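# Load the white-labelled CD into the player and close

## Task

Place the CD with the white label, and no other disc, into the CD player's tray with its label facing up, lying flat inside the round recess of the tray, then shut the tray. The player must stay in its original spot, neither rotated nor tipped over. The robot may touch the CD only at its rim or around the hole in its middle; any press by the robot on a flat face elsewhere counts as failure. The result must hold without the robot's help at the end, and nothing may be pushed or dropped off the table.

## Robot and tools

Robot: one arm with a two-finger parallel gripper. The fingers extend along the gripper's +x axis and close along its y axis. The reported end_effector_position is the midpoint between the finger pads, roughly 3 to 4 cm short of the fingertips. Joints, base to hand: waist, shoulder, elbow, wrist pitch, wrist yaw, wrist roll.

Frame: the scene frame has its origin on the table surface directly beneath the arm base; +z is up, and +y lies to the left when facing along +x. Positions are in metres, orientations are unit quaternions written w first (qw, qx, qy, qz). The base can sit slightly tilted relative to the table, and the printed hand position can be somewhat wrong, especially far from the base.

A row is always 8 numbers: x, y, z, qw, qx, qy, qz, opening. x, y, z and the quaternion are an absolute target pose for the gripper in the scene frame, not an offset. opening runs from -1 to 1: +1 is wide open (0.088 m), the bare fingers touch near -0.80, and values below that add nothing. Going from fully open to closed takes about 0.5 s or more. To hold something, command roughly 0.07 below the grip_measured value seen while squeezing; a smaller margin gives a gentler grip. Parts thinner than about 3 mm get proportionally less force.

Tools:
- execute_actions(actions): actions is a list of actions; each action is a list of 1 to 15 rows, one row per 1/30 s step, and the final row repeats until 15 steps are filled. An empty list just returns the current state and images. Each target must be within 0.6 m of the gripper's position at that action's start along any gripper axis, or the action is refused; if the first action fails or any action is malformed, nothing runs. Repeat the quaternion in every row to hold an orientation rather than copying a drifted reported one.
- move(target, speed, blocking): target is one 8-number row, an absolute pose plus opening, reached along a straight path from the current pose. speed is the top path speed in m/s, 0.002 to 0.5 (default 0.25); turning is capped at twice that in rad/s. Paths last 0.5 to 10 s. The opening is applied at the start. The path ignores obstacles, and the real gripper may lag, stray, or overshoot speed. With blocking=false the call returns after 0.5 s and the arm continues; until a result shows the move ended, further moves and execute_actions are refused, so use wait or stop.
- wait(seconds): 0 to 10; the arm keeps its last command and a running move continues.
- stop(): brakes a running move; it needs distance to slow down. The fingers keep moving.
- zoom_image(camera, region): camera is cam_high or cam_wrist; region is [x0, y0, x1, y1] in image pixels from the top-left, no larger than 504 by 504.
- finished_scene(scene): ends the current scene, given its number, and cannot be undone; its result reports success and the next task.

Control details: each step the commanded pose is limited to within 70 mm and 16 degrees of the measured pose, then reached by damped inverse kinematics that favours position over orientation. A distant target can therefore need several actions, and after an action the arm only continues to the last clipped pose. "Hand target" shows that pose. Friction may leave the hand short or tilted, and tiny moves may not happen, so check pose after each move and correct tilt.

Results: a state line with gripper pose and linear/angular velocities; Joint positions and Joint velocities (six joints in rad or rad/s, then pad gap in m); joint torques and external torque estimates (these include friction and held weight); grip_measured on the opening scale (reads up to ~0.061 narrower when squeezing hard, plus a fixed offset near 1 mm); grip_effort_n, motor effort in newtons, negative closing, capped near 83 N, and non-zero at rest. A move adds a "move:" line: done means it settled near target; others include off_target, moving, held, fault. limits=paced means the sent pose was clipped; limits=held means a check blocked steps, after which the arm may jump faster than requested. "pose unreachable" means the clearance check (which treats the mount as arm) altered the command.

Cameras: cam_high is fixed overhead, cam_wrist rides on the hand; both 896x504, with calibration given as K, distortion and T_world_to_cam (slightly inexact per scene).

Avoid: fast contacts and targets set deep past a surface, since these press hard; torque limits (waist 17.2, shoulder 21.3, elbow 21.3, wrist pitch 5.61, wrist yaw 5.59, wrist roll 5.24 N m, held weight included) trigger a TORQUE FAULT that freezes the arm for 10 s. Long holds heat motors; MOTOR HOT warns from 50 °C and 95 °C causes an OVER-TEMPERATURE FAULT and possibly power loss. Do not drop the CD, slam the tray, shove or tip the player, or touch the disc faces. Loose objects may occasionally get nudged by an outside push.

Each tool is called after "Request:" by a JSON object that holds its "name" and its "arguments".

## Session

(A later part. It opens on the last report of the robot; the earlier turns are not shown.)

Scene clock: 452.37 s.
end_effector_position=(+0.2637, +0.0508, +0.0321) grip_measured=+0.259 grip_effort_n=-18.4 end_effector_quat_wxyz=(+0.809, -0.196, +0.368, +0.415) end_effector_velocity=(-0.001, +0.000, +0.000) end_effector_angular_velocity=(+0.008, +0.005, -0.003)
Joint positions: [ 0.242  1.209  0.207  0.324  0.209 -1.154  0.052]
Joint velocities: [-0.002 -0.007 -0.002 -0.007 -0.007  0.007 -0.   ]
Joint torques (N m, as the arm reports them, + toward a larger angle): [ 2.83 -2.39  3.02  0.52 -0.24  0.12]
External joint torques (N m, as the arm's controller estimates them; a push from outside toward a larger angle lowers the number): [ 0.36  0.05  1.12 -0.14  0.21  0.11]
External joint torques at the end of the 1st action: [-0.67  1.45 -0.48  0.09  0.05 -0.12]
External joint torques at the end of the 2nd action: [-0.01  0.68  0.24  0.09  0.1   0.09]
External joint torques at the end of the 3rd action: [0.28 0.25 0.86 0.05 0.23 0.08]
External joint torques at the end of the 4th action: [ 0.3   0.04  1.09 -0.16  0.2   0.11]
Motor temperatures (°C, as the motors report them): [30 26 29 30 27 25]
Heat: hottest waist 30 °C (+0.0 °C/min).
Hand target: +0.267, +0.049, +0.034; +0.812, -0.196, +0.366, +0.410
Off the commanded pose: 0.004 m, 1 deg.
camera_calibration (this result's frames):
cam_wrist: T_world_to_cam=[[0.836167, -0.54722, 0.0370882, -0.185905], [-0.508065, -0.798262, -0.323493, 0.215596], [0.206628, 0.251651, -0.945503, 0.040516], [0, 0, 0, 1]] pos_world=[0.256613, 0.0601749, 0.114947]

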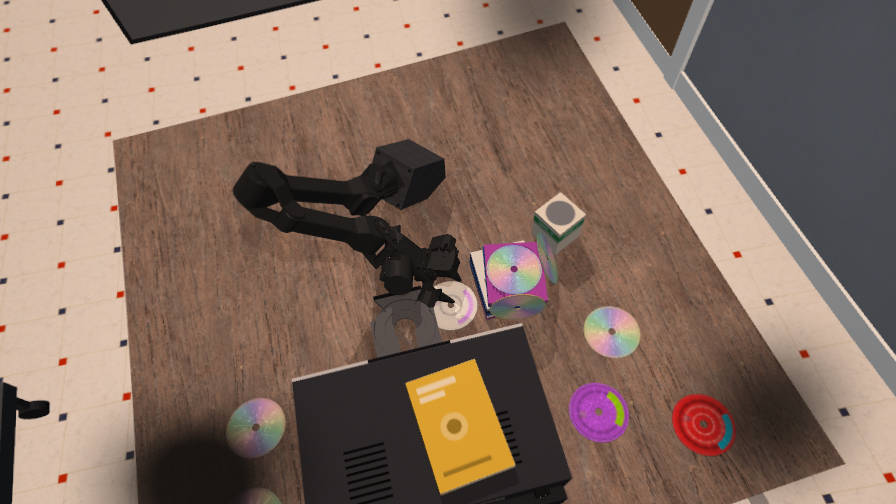

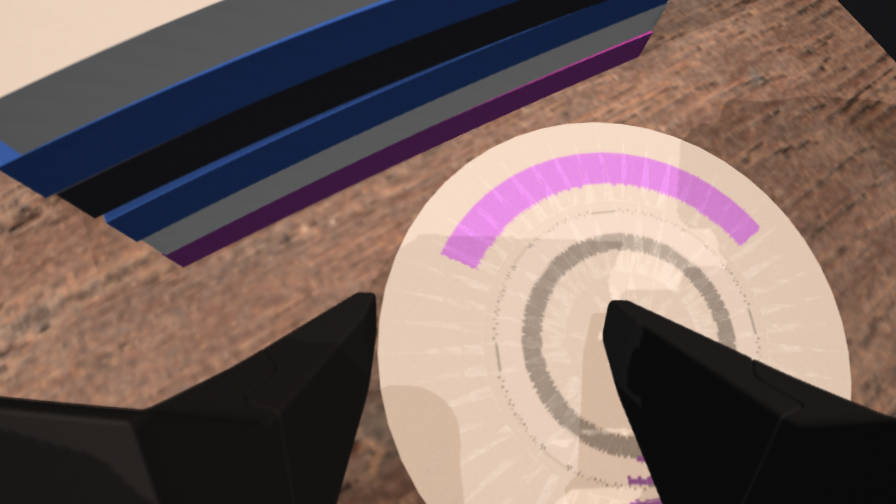

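Request:
{"name": "move", "arguments": {"target": [0.245,0.055,0.055,0.8039,-0.1951,0.3749,0.4185,0.45], "speed": 0.05}}

Request:
{"name": "move", "arguments": {"target": [0.2,0.02,0.06,0.653,-0.271,0.653,0.271,0.45], "speed": 0.15}}

Request:
{"name": "move", "arguments": {"target": [0.2,-0.03,0.06,0.7071,0,0.7071,0,0.45], "speed": 0.15}}

Scene clock: 514.03 s.
end_effector_position=(+0.2470, +0.0545, +0.0542) grip_measured=+0.447 grip_effort_n=16.5 end_effector_quat_wxyz=(+0.804, -0.194, +0.376, +0.418) end_effector_velocity=(-0.005, -0.001, -0.001) end_effector_angular_velocity=(-0.006, +0.017, +0.010)
Joint positions: [ 0.381  1.063  0.182  0.16   0.321 -1.051  0.061]
Joint velocities: [ 0.002 -0.017 -0.002 -0.037  0.007  0.007 -0.   ]
Joint torques (N m, as the arm reports them, + toward a larger angle): [ 2.77 -1.86  2.12  0.65 -0.27  0.02]
External joint torques (N m, as the arm's controller estimates them; a push from outside toward a larger angle lowers the number): [ 0.65 -0.1  -0.48 -0.04  0.14  0.02]
Motor temperatures (°C, as the motors report them): [31 27 30 29 27 25]
Heat: hottest waist 31 °C (+1.0 °C/min).
Hand target: +0.245, +0.055, +0.055; +0.804, -0.195, +0.375, +0.418
Off the commanded pose: 0.002 m, 0 deg.
move: done
camera_calibration (this result's frames):
cam_wrist: T_world_to_cam=[[0.83914, -0.543418, 0.0232646, -0.170961], [-0.510464, -0.801579, -0.311284, 0.217301], [0.187806, 0.249335, -0.950032, 0.0689432], [0, 0, 0, 1]] pos_world=[0.241437, 0.0640906, 0.137118]

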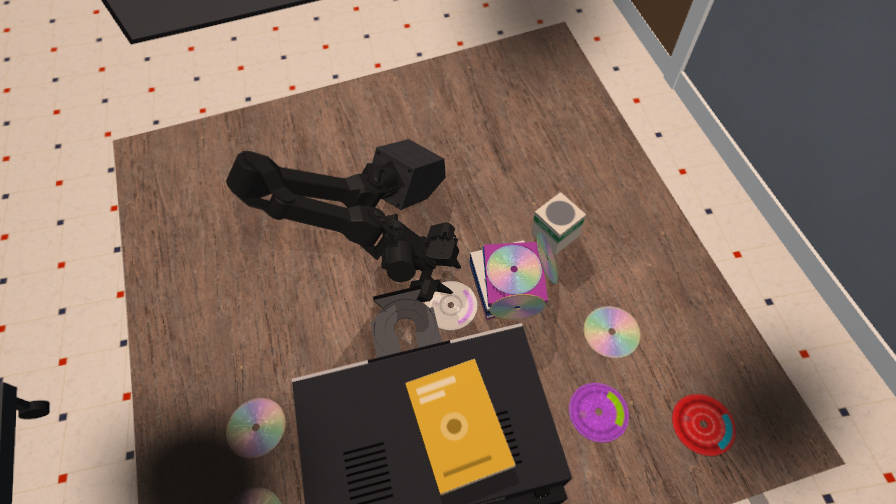

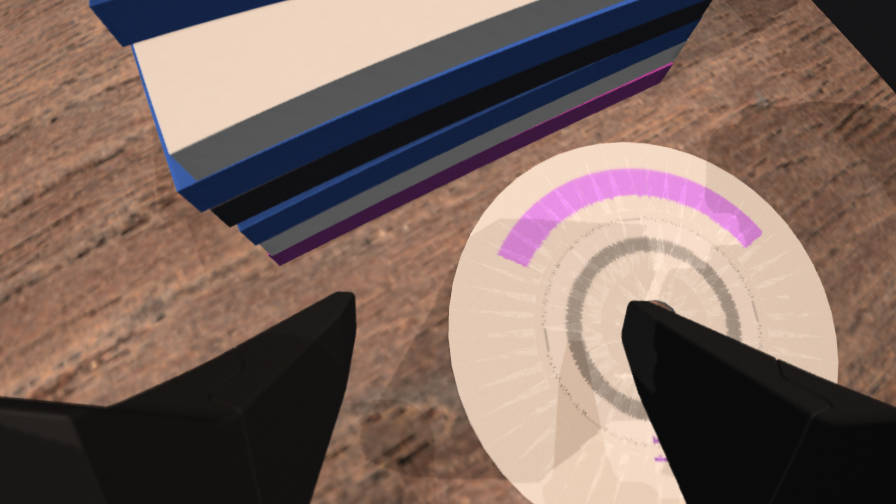

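Scene clock: 516.80 s.
end_effector_position=(+0.1981, +0.0192, +0.0592) grip_measured=+0.447 grip_effort_n=16.5 end_effector_quat_wxyz=(+0.654, -0.272, +0.652, +0.273) end_effector_velocity=(-0.003, -0.001, -0.001) end_effector_angular_velocity=(-0.007, +0.018, -0.002)
Joint positions: [ 0.722  1.43   0.505 -0.749  0.92  -0.027  0.061]
Joint velocities: [-0.002  0.007  0.002 -0.022 -0.007  0.022 -0.   ]
Joint torques (N m, as the arm reports them, + toward a larger angle): [ 3.63 -0.61  4.44 -0.03  0.16  0.12]
External joint torques (N m, as the arm's controller estimates them; a push from outside toward a larger angle lowers the number): [ 0.5   1.18  1.56 -0.23  0.17  0.12]
Motor temperatures (°C, as the motors report them): [31 27 30 29 27 25]
Heat: hottest waist 31 °C (+1.0 °C/min).
Hand target: +0.201, +0.020, +0.061; +0.656, -0.273, +0.650, +0.271
Off the commanded pose: 0.002 m, 0 deg.
move: done
camera_calibration (this result's frames):
cam_wrist: T_world_to_cam=[[0.74256, -0.66975, -0.00633808, -0.125848], [-0.620802, -0.691782, 0.368839, 0.145096], [-0.251414, -0.26995, -0.929472, 0.18752], [0, 0, 0, 1]] pos_world=[0.230671, 0.0667092, 0.11998]

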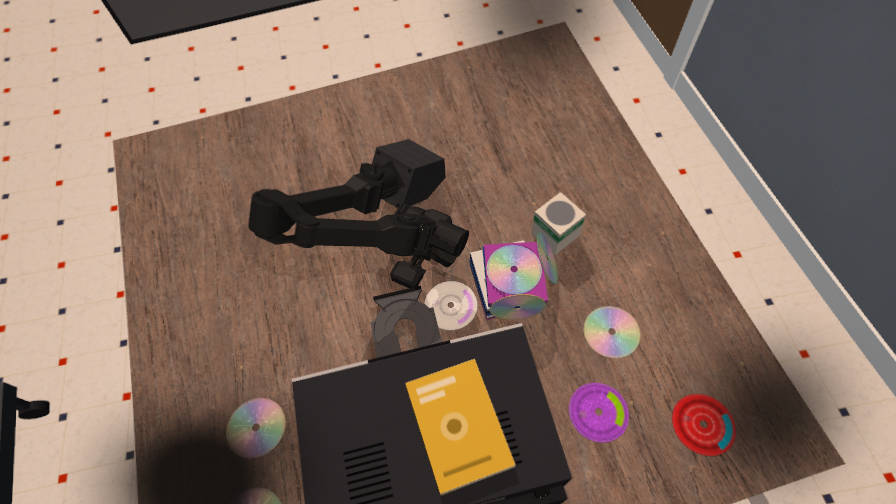

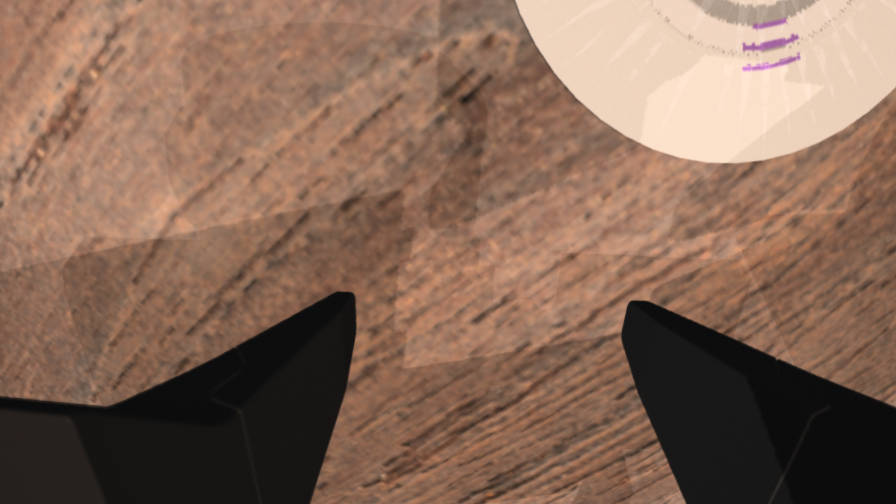

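Scene clock: 519.77 s.
end_effector_position=(+0.2022, -0.0289, +0.0609) grip_measured=+0.447 grip_effort_n=16.5 end_effector_quat_wxyz=(+0.708, +0.001, +0.706, +0.002) end_effector_velocity=(-0.000, -0.000, -0.001) end_effector_angular_velocity=(+0.007, +0.002, -0.007)
Joint positions: [ 0.574  1.14   0.475 -0.814  0.92   0.517  0.061]
Joint velocities: [-0.007 -0.007 -0.002  0.007 -0.007 -0.007 -0.   ]
Joint torques (N m, as the arm reports them, + toward a larger angle): [ 1.9  -1.31  2.36  0.01  0.05  0.09]
External joint torques (N m, as the arm's controller estimates them; a push from outside toward a larger angle lowers the number): [-0.34  0.18 -0.64 -0.2   0.03  0.09]
Motor temperatures (°C, as the motors report them): [31 27 30 29 27 25]
Heat: hottest waist 31 °C (+1.0 °C/min).
Hand target: +0.200, -0.030, +0.060; +0.707, -0.001, +0.708, -0.000
Off the commanded pose: 0.003 m, 0 deg.
move: done
camera_calibration (this result's frames):
cam_wrist: T_world_to_cam=[[0.0479075, -0.998805, -0.00966285, -0.0299732], [-0.92785, -0.0480821, 0.369841, 0.194406], [-0.369864, -0.00875248, -0.929045, 0.208576], [0, 0, 0, 1]] pos_world=[0.25896, -0.0187644, 0.121587]

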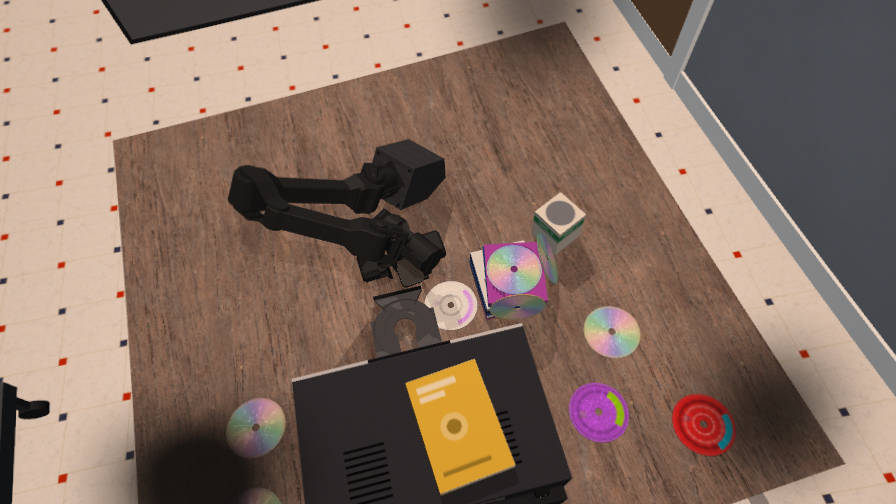

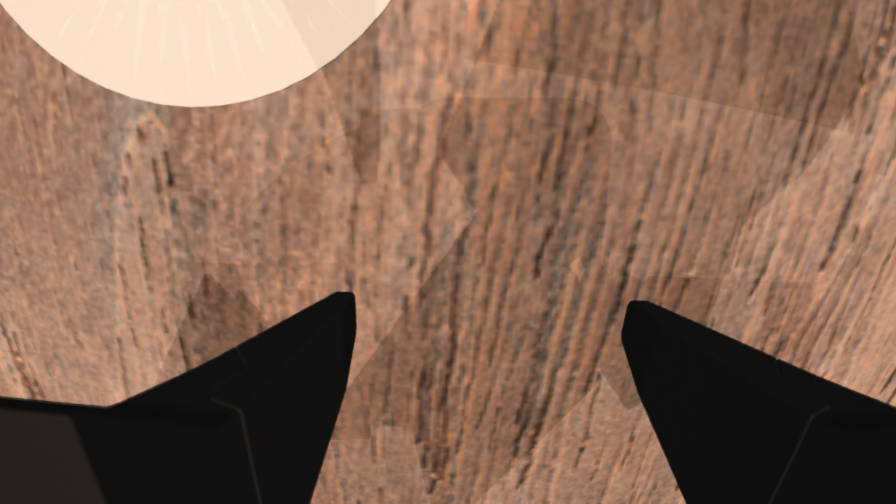

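Request:
{"name": "move", "arguments": {"target": [0.185,-0.2,0.06,0.7071,0,0.7071,0,0.45], "speed": 0.12}}

Request:
{"name": "move", "arguments": {"target": [0.05,-0.3,0.06,0.5,0.5,0.5,-0.5,0.45], "speed": 0.3}}

Request:
{"name": "move", "arguments": {"target": [-0.2,-0.25,0.06,0,0.7071,0,-0.7071,0.45], "speed": 0.3}}

Request:
{"name": "move", "arguments": {"target": [-0.43,-0.15,0.06,-0.5,0.5,-0.5,-0.5,0.45], "speed": 0.25}}

Scene clock: 527.63 s.
end_effector_position=(+0.1806, -0.1966, +0.0589) grip_measured=+0.447 grip_effort_n=16.5 end_effector_quat_wxyz=(+0.701, +0.000, +0.713, +0.001) end_effector_velocity=(+0.002, +0.003, -0.002) end_effector_angular_velocity=(+0.027, -0.021, +0.022)
Joint positions: [-0.578  0.562  0.598 -0.729  0.29  -0.718  0.061]
Joint velocities: [-0.022  0.002 -0.002  0.007 -0.051 -0.037 -0.   ]
Joint torques (N m, as the arm reports them, + toward a larger angle): [-0.32 -2.21  6.41  0.47 -0.28 -0.11]
External joint torques (N m, as the arm's controller estimates them; a push from outside toward a larger angle lowers the number): [-0.44  1.36  2.02  0.21 -0.24 -0.11]
Motor temperatures (°C, as the motors report them): [30 27 30 29 27 25]
Heat: hottest waist 30 °C (+0.0 °C/min).
Hand target: +0.184, -0.200, +0.060; +0.704, +0.000, +0.710, +0.000
Off the commanded pose: 0.006 m, 1 deg.
move: done
camera_calibration (this result's frames):
cam_wrist: T_world_to_cam=[[0.0473795, -0.998838, -0.00882192, -0.196368], [-0.920422, -0.0470875, 0.38808, 0.164802], [-0.388045, -0.0102672, -0.921583, 0.199819], [0, 0, 0, 1]] pos_world=[0.238529, -0.186328, 0.118461]

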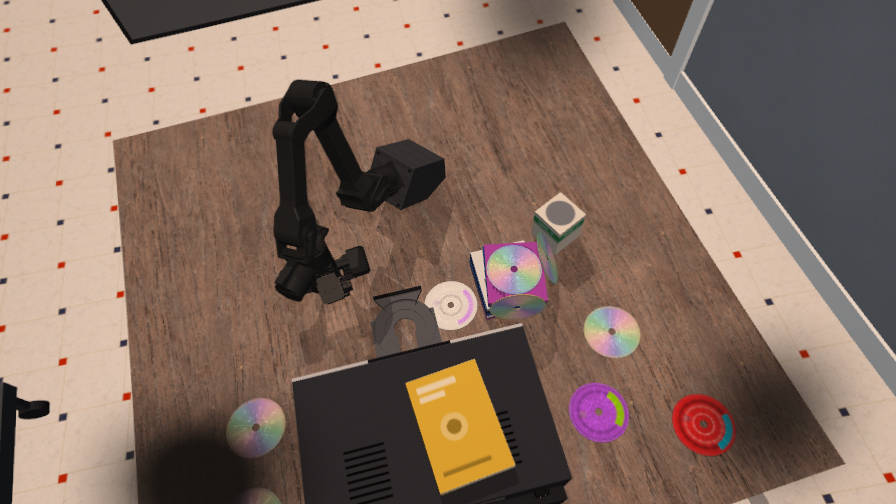

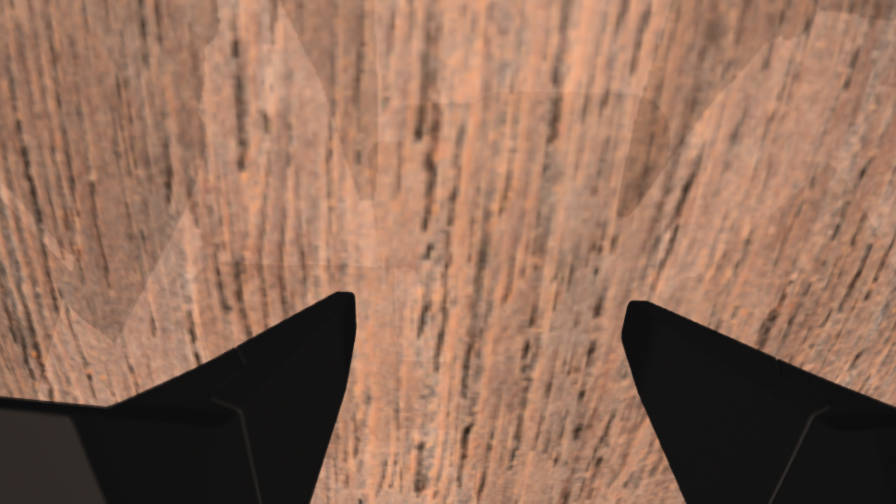

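Scene clock: 530.70 s.
end_effector_position=(+0.0502, -0.2960, +0.0585) grip_measured=+0.447 grip_effort_n=16.0 end_effector_quat_wxyz=(+0.497, +0.500, +0.506, -0.497) end_effector_velocity=(+0.003, +0.000, +0.000) end_effector_angular_velocity=(+0.001, -0.021, -0.029)
Joint positions: [-1.923  0.965  0.753 -0.745 -0.724 -0.127  0.061]
Joint velocities: [-0.002  0.002  0.002 -0.007 -0.022  0.022 -0.   ]
Joint torques (N m, as the arm reports them, + toward a larger angle): [-2.28 -2.23  5.36  0.04 -0.19  0.11]
External joint torques (N m, as the arm's controller estimates them; a push from outside toward a larger angle lowers the number): [-0.56  1.36  1.89 -0.19 -0.17  0.11]
Motor temperatures (°C, as the motors report them): [30 27 30 29 27 25]
Heat: hottest waist 30 °C (+0.0 °C/min).
Hand target: +0.050, -0.299, +0.060; +0.498, +0.501, +0.503, -0.499
Off the commanded pose: 0.004 m, 1 deg.
move: done
camera_calibration (this result's frames):
cam_wrist: T_world_to_cam=[[-0.998654, -0.0518733, -0.000219559, 0.0427856], [-0.0480138, 0.922734, 0.382436, 0.283855], [-0.0196356, 0.381931, -0.923982, 0.245611], [0, 0, 0, 1]] pos_world=[0.0611796, -0.353509, 0.118393]

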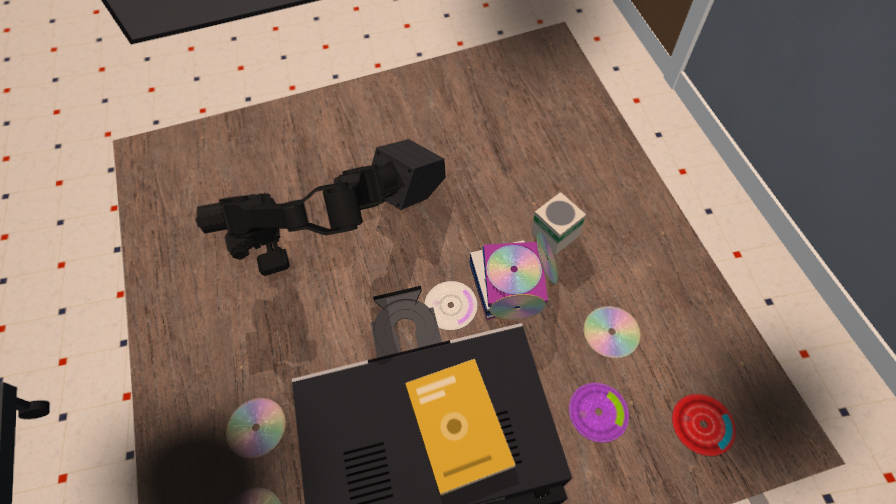

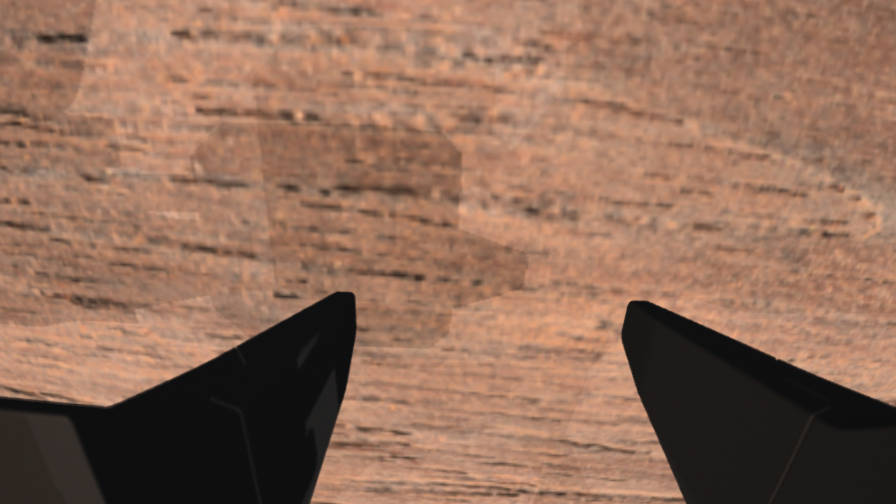

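Scene clock: 533.77 s.
end_effector_position=(-0.1968, -0.2491, +0.0582) grip_measured=+0.447 grip_effort_n=16.0 end_effector_quat_wxyz=(-0.002, +0.709, +0.007, -0.705) end_effector_velocity=(-0.001, -0.001, +0.000) end_effector_angular_velocity=(-0.005, -0.006, -0.000)
Joint positions: [-2.577  1.953  1.044 -0.777 -0.914  0.487  0.061]
Joint velocities: [-0.002  0.007  0.007 -0.007 -0.007 -0.007 -0.   ]
Joint torques (N m, as the arm reports them, + toward a larger angle): [-6.71 -2.43  4.38 -0.04 -0.12  0.07]
External joint torques (N m, as the arm's controller estimates them; a push from outside toward a larger angle lowers the number): [-0.57  1.68  1.48 -0.23 -0.14  0.07]
Motor temperatures (°C, as the motors report them): [30 27 30 29 27 25]
Heat: hottest waist 30 °C (+0.0 °C/min).
Hand target: -0.199, -0.250, +0.060; -0.002, +0.709, +0.002, -0.706
Off the commanded pose: 0.004 m, 1 deg.
move: done
camera_calibration (this result's frames):
cam_wrist: T_world_to_cam=[[-0.0536601, 0.998543, 0.00564528, 0.245802], [0.92461, 0.0475504, 0.377935, 0.202458], [0.377116, 0.0254997, -0.925815, 0.211899], [0, 0, 0, 1]] pos_world=[-0.253915, -0.260475, 0.118275]

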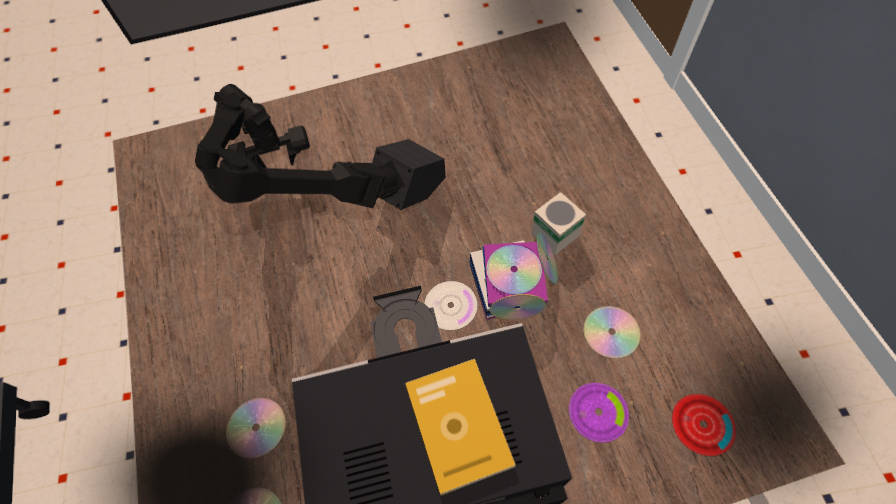

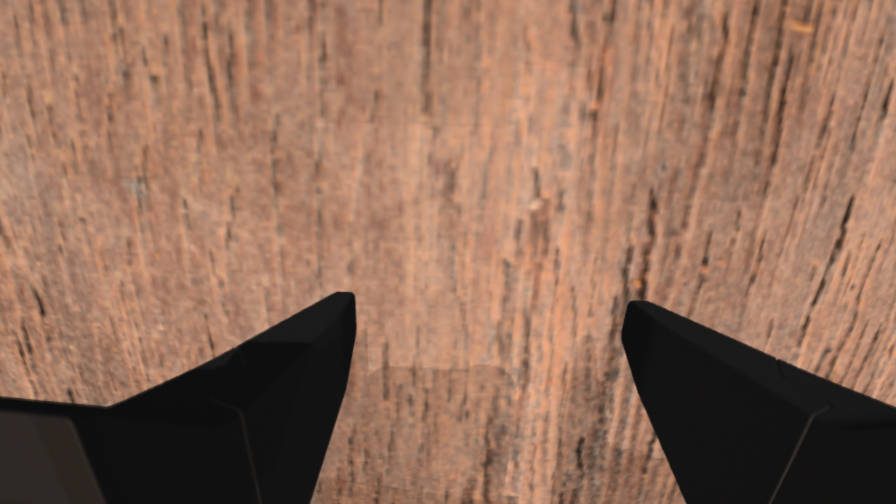

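Scene clock: 537.33 s.
end_effector_position=(-0.4275, -0.1538, +0.0590) grip_measured=+0.447 grip_effort_n=15.6 end_effector_quat_wxyz=(+0.499, -0.504, +0.497, +0.500) end_effector_velocity=(-0.001, -0.005, +0.004) end_effector_angular_velocity=(+0.009, -0.009, +0.014)
Joint positions: [-2.839  2.95   2.128 -1.171 -0.857  1.662  0.061]
Joint velocities: [ 0.002  0.012  0.051 -0.051  0.007 -0.022  0.   ]
Joint torques (N m, as the arm reports them, + toward a larger angle): [-9.63 -5.37  5.56 -0.05  0.19  0.11]
External joint torques (N m, as the arm's controller estimates them; a push from outside toward a larger angle lowers the number): [-0.66  2.15  2.   -0.19  0.14  0.11]
Motor temperatures (°C, as the motors report them): [32 27 30 29 27 25]
Heat: hottest waist 32 °C (+2.0 °C/min).
Hand target: -0.430, -0.151, +0.060; +0.501, -0.500, +0.499, +0.499
Off the commanded pose: 0.005 m, 1 deg.
move: done
camera_calibration (this result's frames):
cam_wrist: T_world_to_cam=[[0.998557, 0.0537008, -0.000463093, 0.44313], [0.0499639, -0.925839, 0.374601, -0.112445], [0.0196877, -0.374084, -0.927186, 0.0830486], [0, 0, 0, 1]] pos_world=[-0.438507, -0.0968353, 0.119329]

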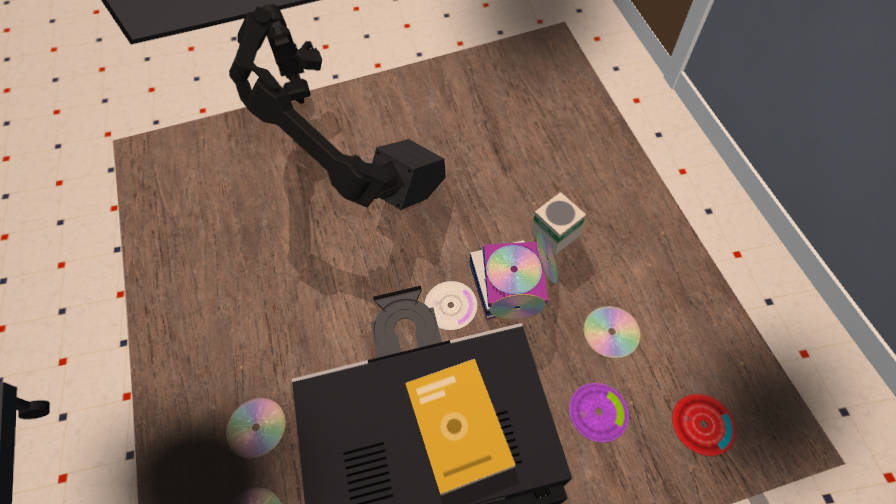

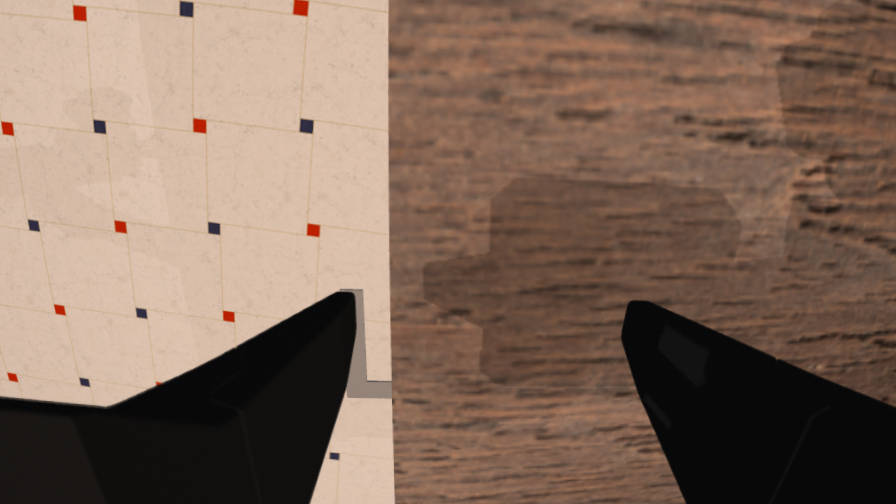

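Request:
{"name": "move", "arguments": {"target": [-0.40,-0.2,0.065,0,0.7071,0,-0.7071,0.45], "speed": 0.4}}

Request:
{"name": "move", "arguments": {"target": [-0.485,-0.226,0.055,0.5135,0.4263,0.3271,-0.6692,0.45], "speed": 0.25}}

Scene clock: 551.47 s.
end_effector_position=(-0.4017, -0.1971, +0.0628) grip_measured=+0.447 grip_effort_n=15.6 end_effector_quat_wxyz=(-0.004, +0.707, +0.000, -0.707) end_effector_velocity=(+0.003, -0.004, -0.001) end_effector_angular_velocity=(-0.020, -0.010, -0.026)
Joint positions: [-2.778  2.79   1.991 -1.121 -0.87   0.196  0.061]
Joint velocities: [ 0.002 -0.002 -0.002 -0.007 -0.022  0.022 -0.   ]
Joint torques (N m, as the arm reports them, + toward a larger angle): [-9.3  -7.11  2.92  0.24 -0.19 -0.05]
External joint torques (N m, as the arm's controller estimates them; a push from outside toward a larger angle lowers the number): [-0.21 -0.05 -0.56  0.04 -0.19 -0.05]
Motor temperatures (°C, as the motors report them): [40 29 31 29 27 25]
Heat: hottest waist 40 °C (+10.1 °C/min).
Hand target: -0.400, -0.200, +0.065; +0.000, +0.707, +0.000, -0.707
Off the commanded pose: 0.004 m, 1 deg.
move: done
camera_calibration (this result's frames):
cam_wrist: T_world_to_cam=[[-0.039968, 0.999201, 0.000507547, 0.188879], [0.927198, 0.0368985, 0.372751, 0.386996], [0.372434, 0.0153687, -0.927931, 0.288423], [0, 0, 0, 1]] pos_world=[-0.458691, -0.20744, 0.123288]

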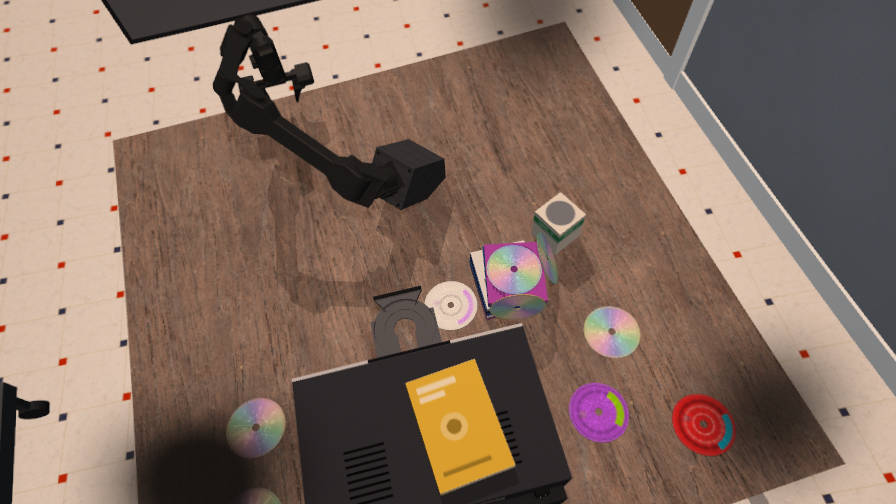

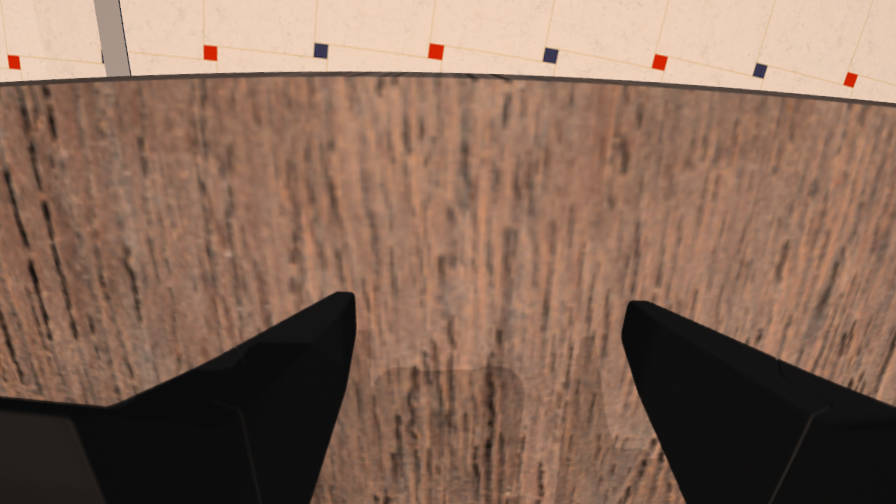

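Scene clock: 554.67 s.
end_effector_position=(-0.4833, -0.2286, +0.0523) grip_measured=+0.447 grip_effort_n=15.6 end_effector_quat_wxyz=(-0.511, -0.428, -0.328, +0.669) end_effector_velocity=(-0.001, -0.003, +0.004) end_effector_angular_velocity=(-0.004, +0.005, +0.019)
Joint positions: [-2.794  2.978  2.114 -0.534 -1.219 -0.662  0.061]
Joint velocities: [-0.002  0.002  0.022 -0.022 -0.007 -0.022  0.   ]
Joint torques (N m, as the arm reports them, + toward a larger angle): [-10.51  -5.78   5.91   0.43  -0.4   -0.09]
External joint torques (N m, as the arm's controller estimates them; a push from outside toward a larger angle lowers the number): [-0.68  2.16  2.05 -0.14 -0.19 -0.1 ]
Motor temperatures (°C, as the motors report them): [42 30 31 29 27 25]
Heat: hottest waist 42 °C (+11.1 °C/min).
Hand target: -0.486, -0.226, +0.055; -0.513, -0.426, -0.326, +0.671
Off the commanded pose: 0.004 m, 0 deg.
move: done
camera_calibration (this result's frames):
cam_wrist: T_world_to_cam=[[-0.975548, 0.219277, 0.0149831, -0.414128], [0.218317, 0.974638, -0.0491709, 0.36157], [-0.0253851, -0.0446975, -0.998678, 0.107185], [0, 0, 0, 1]] pos_world=[-0.480217, -0.2568, 0.131027]

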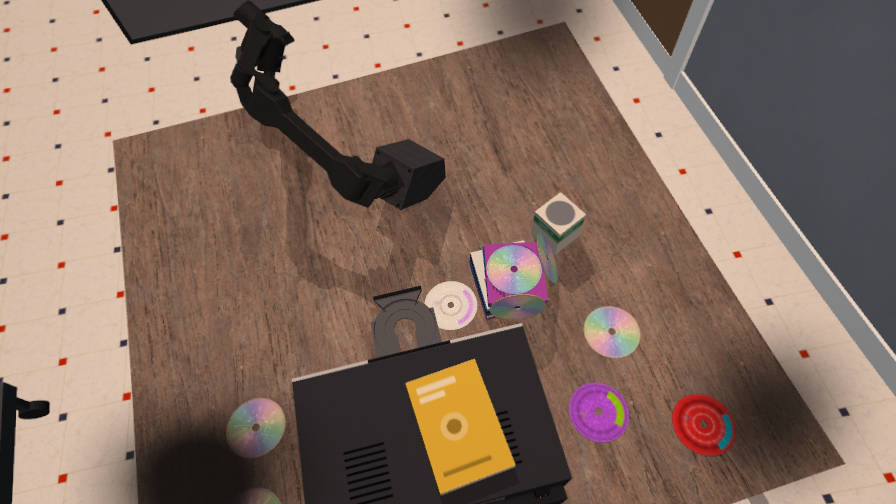

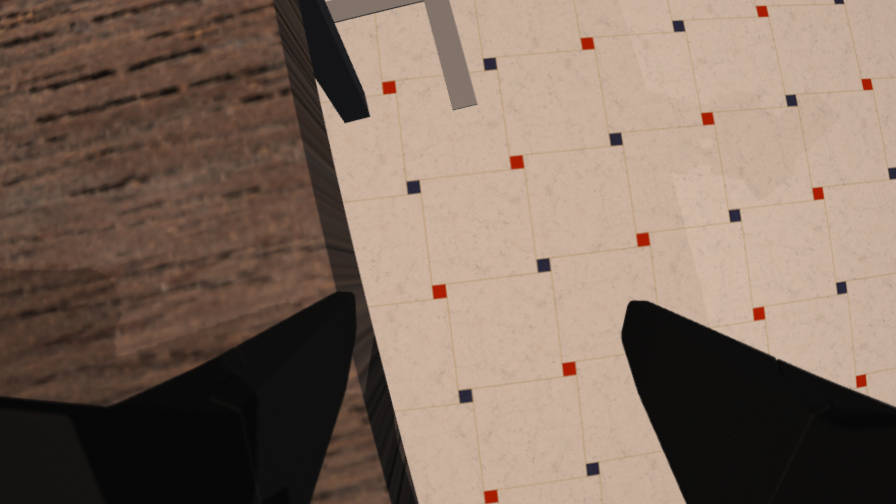

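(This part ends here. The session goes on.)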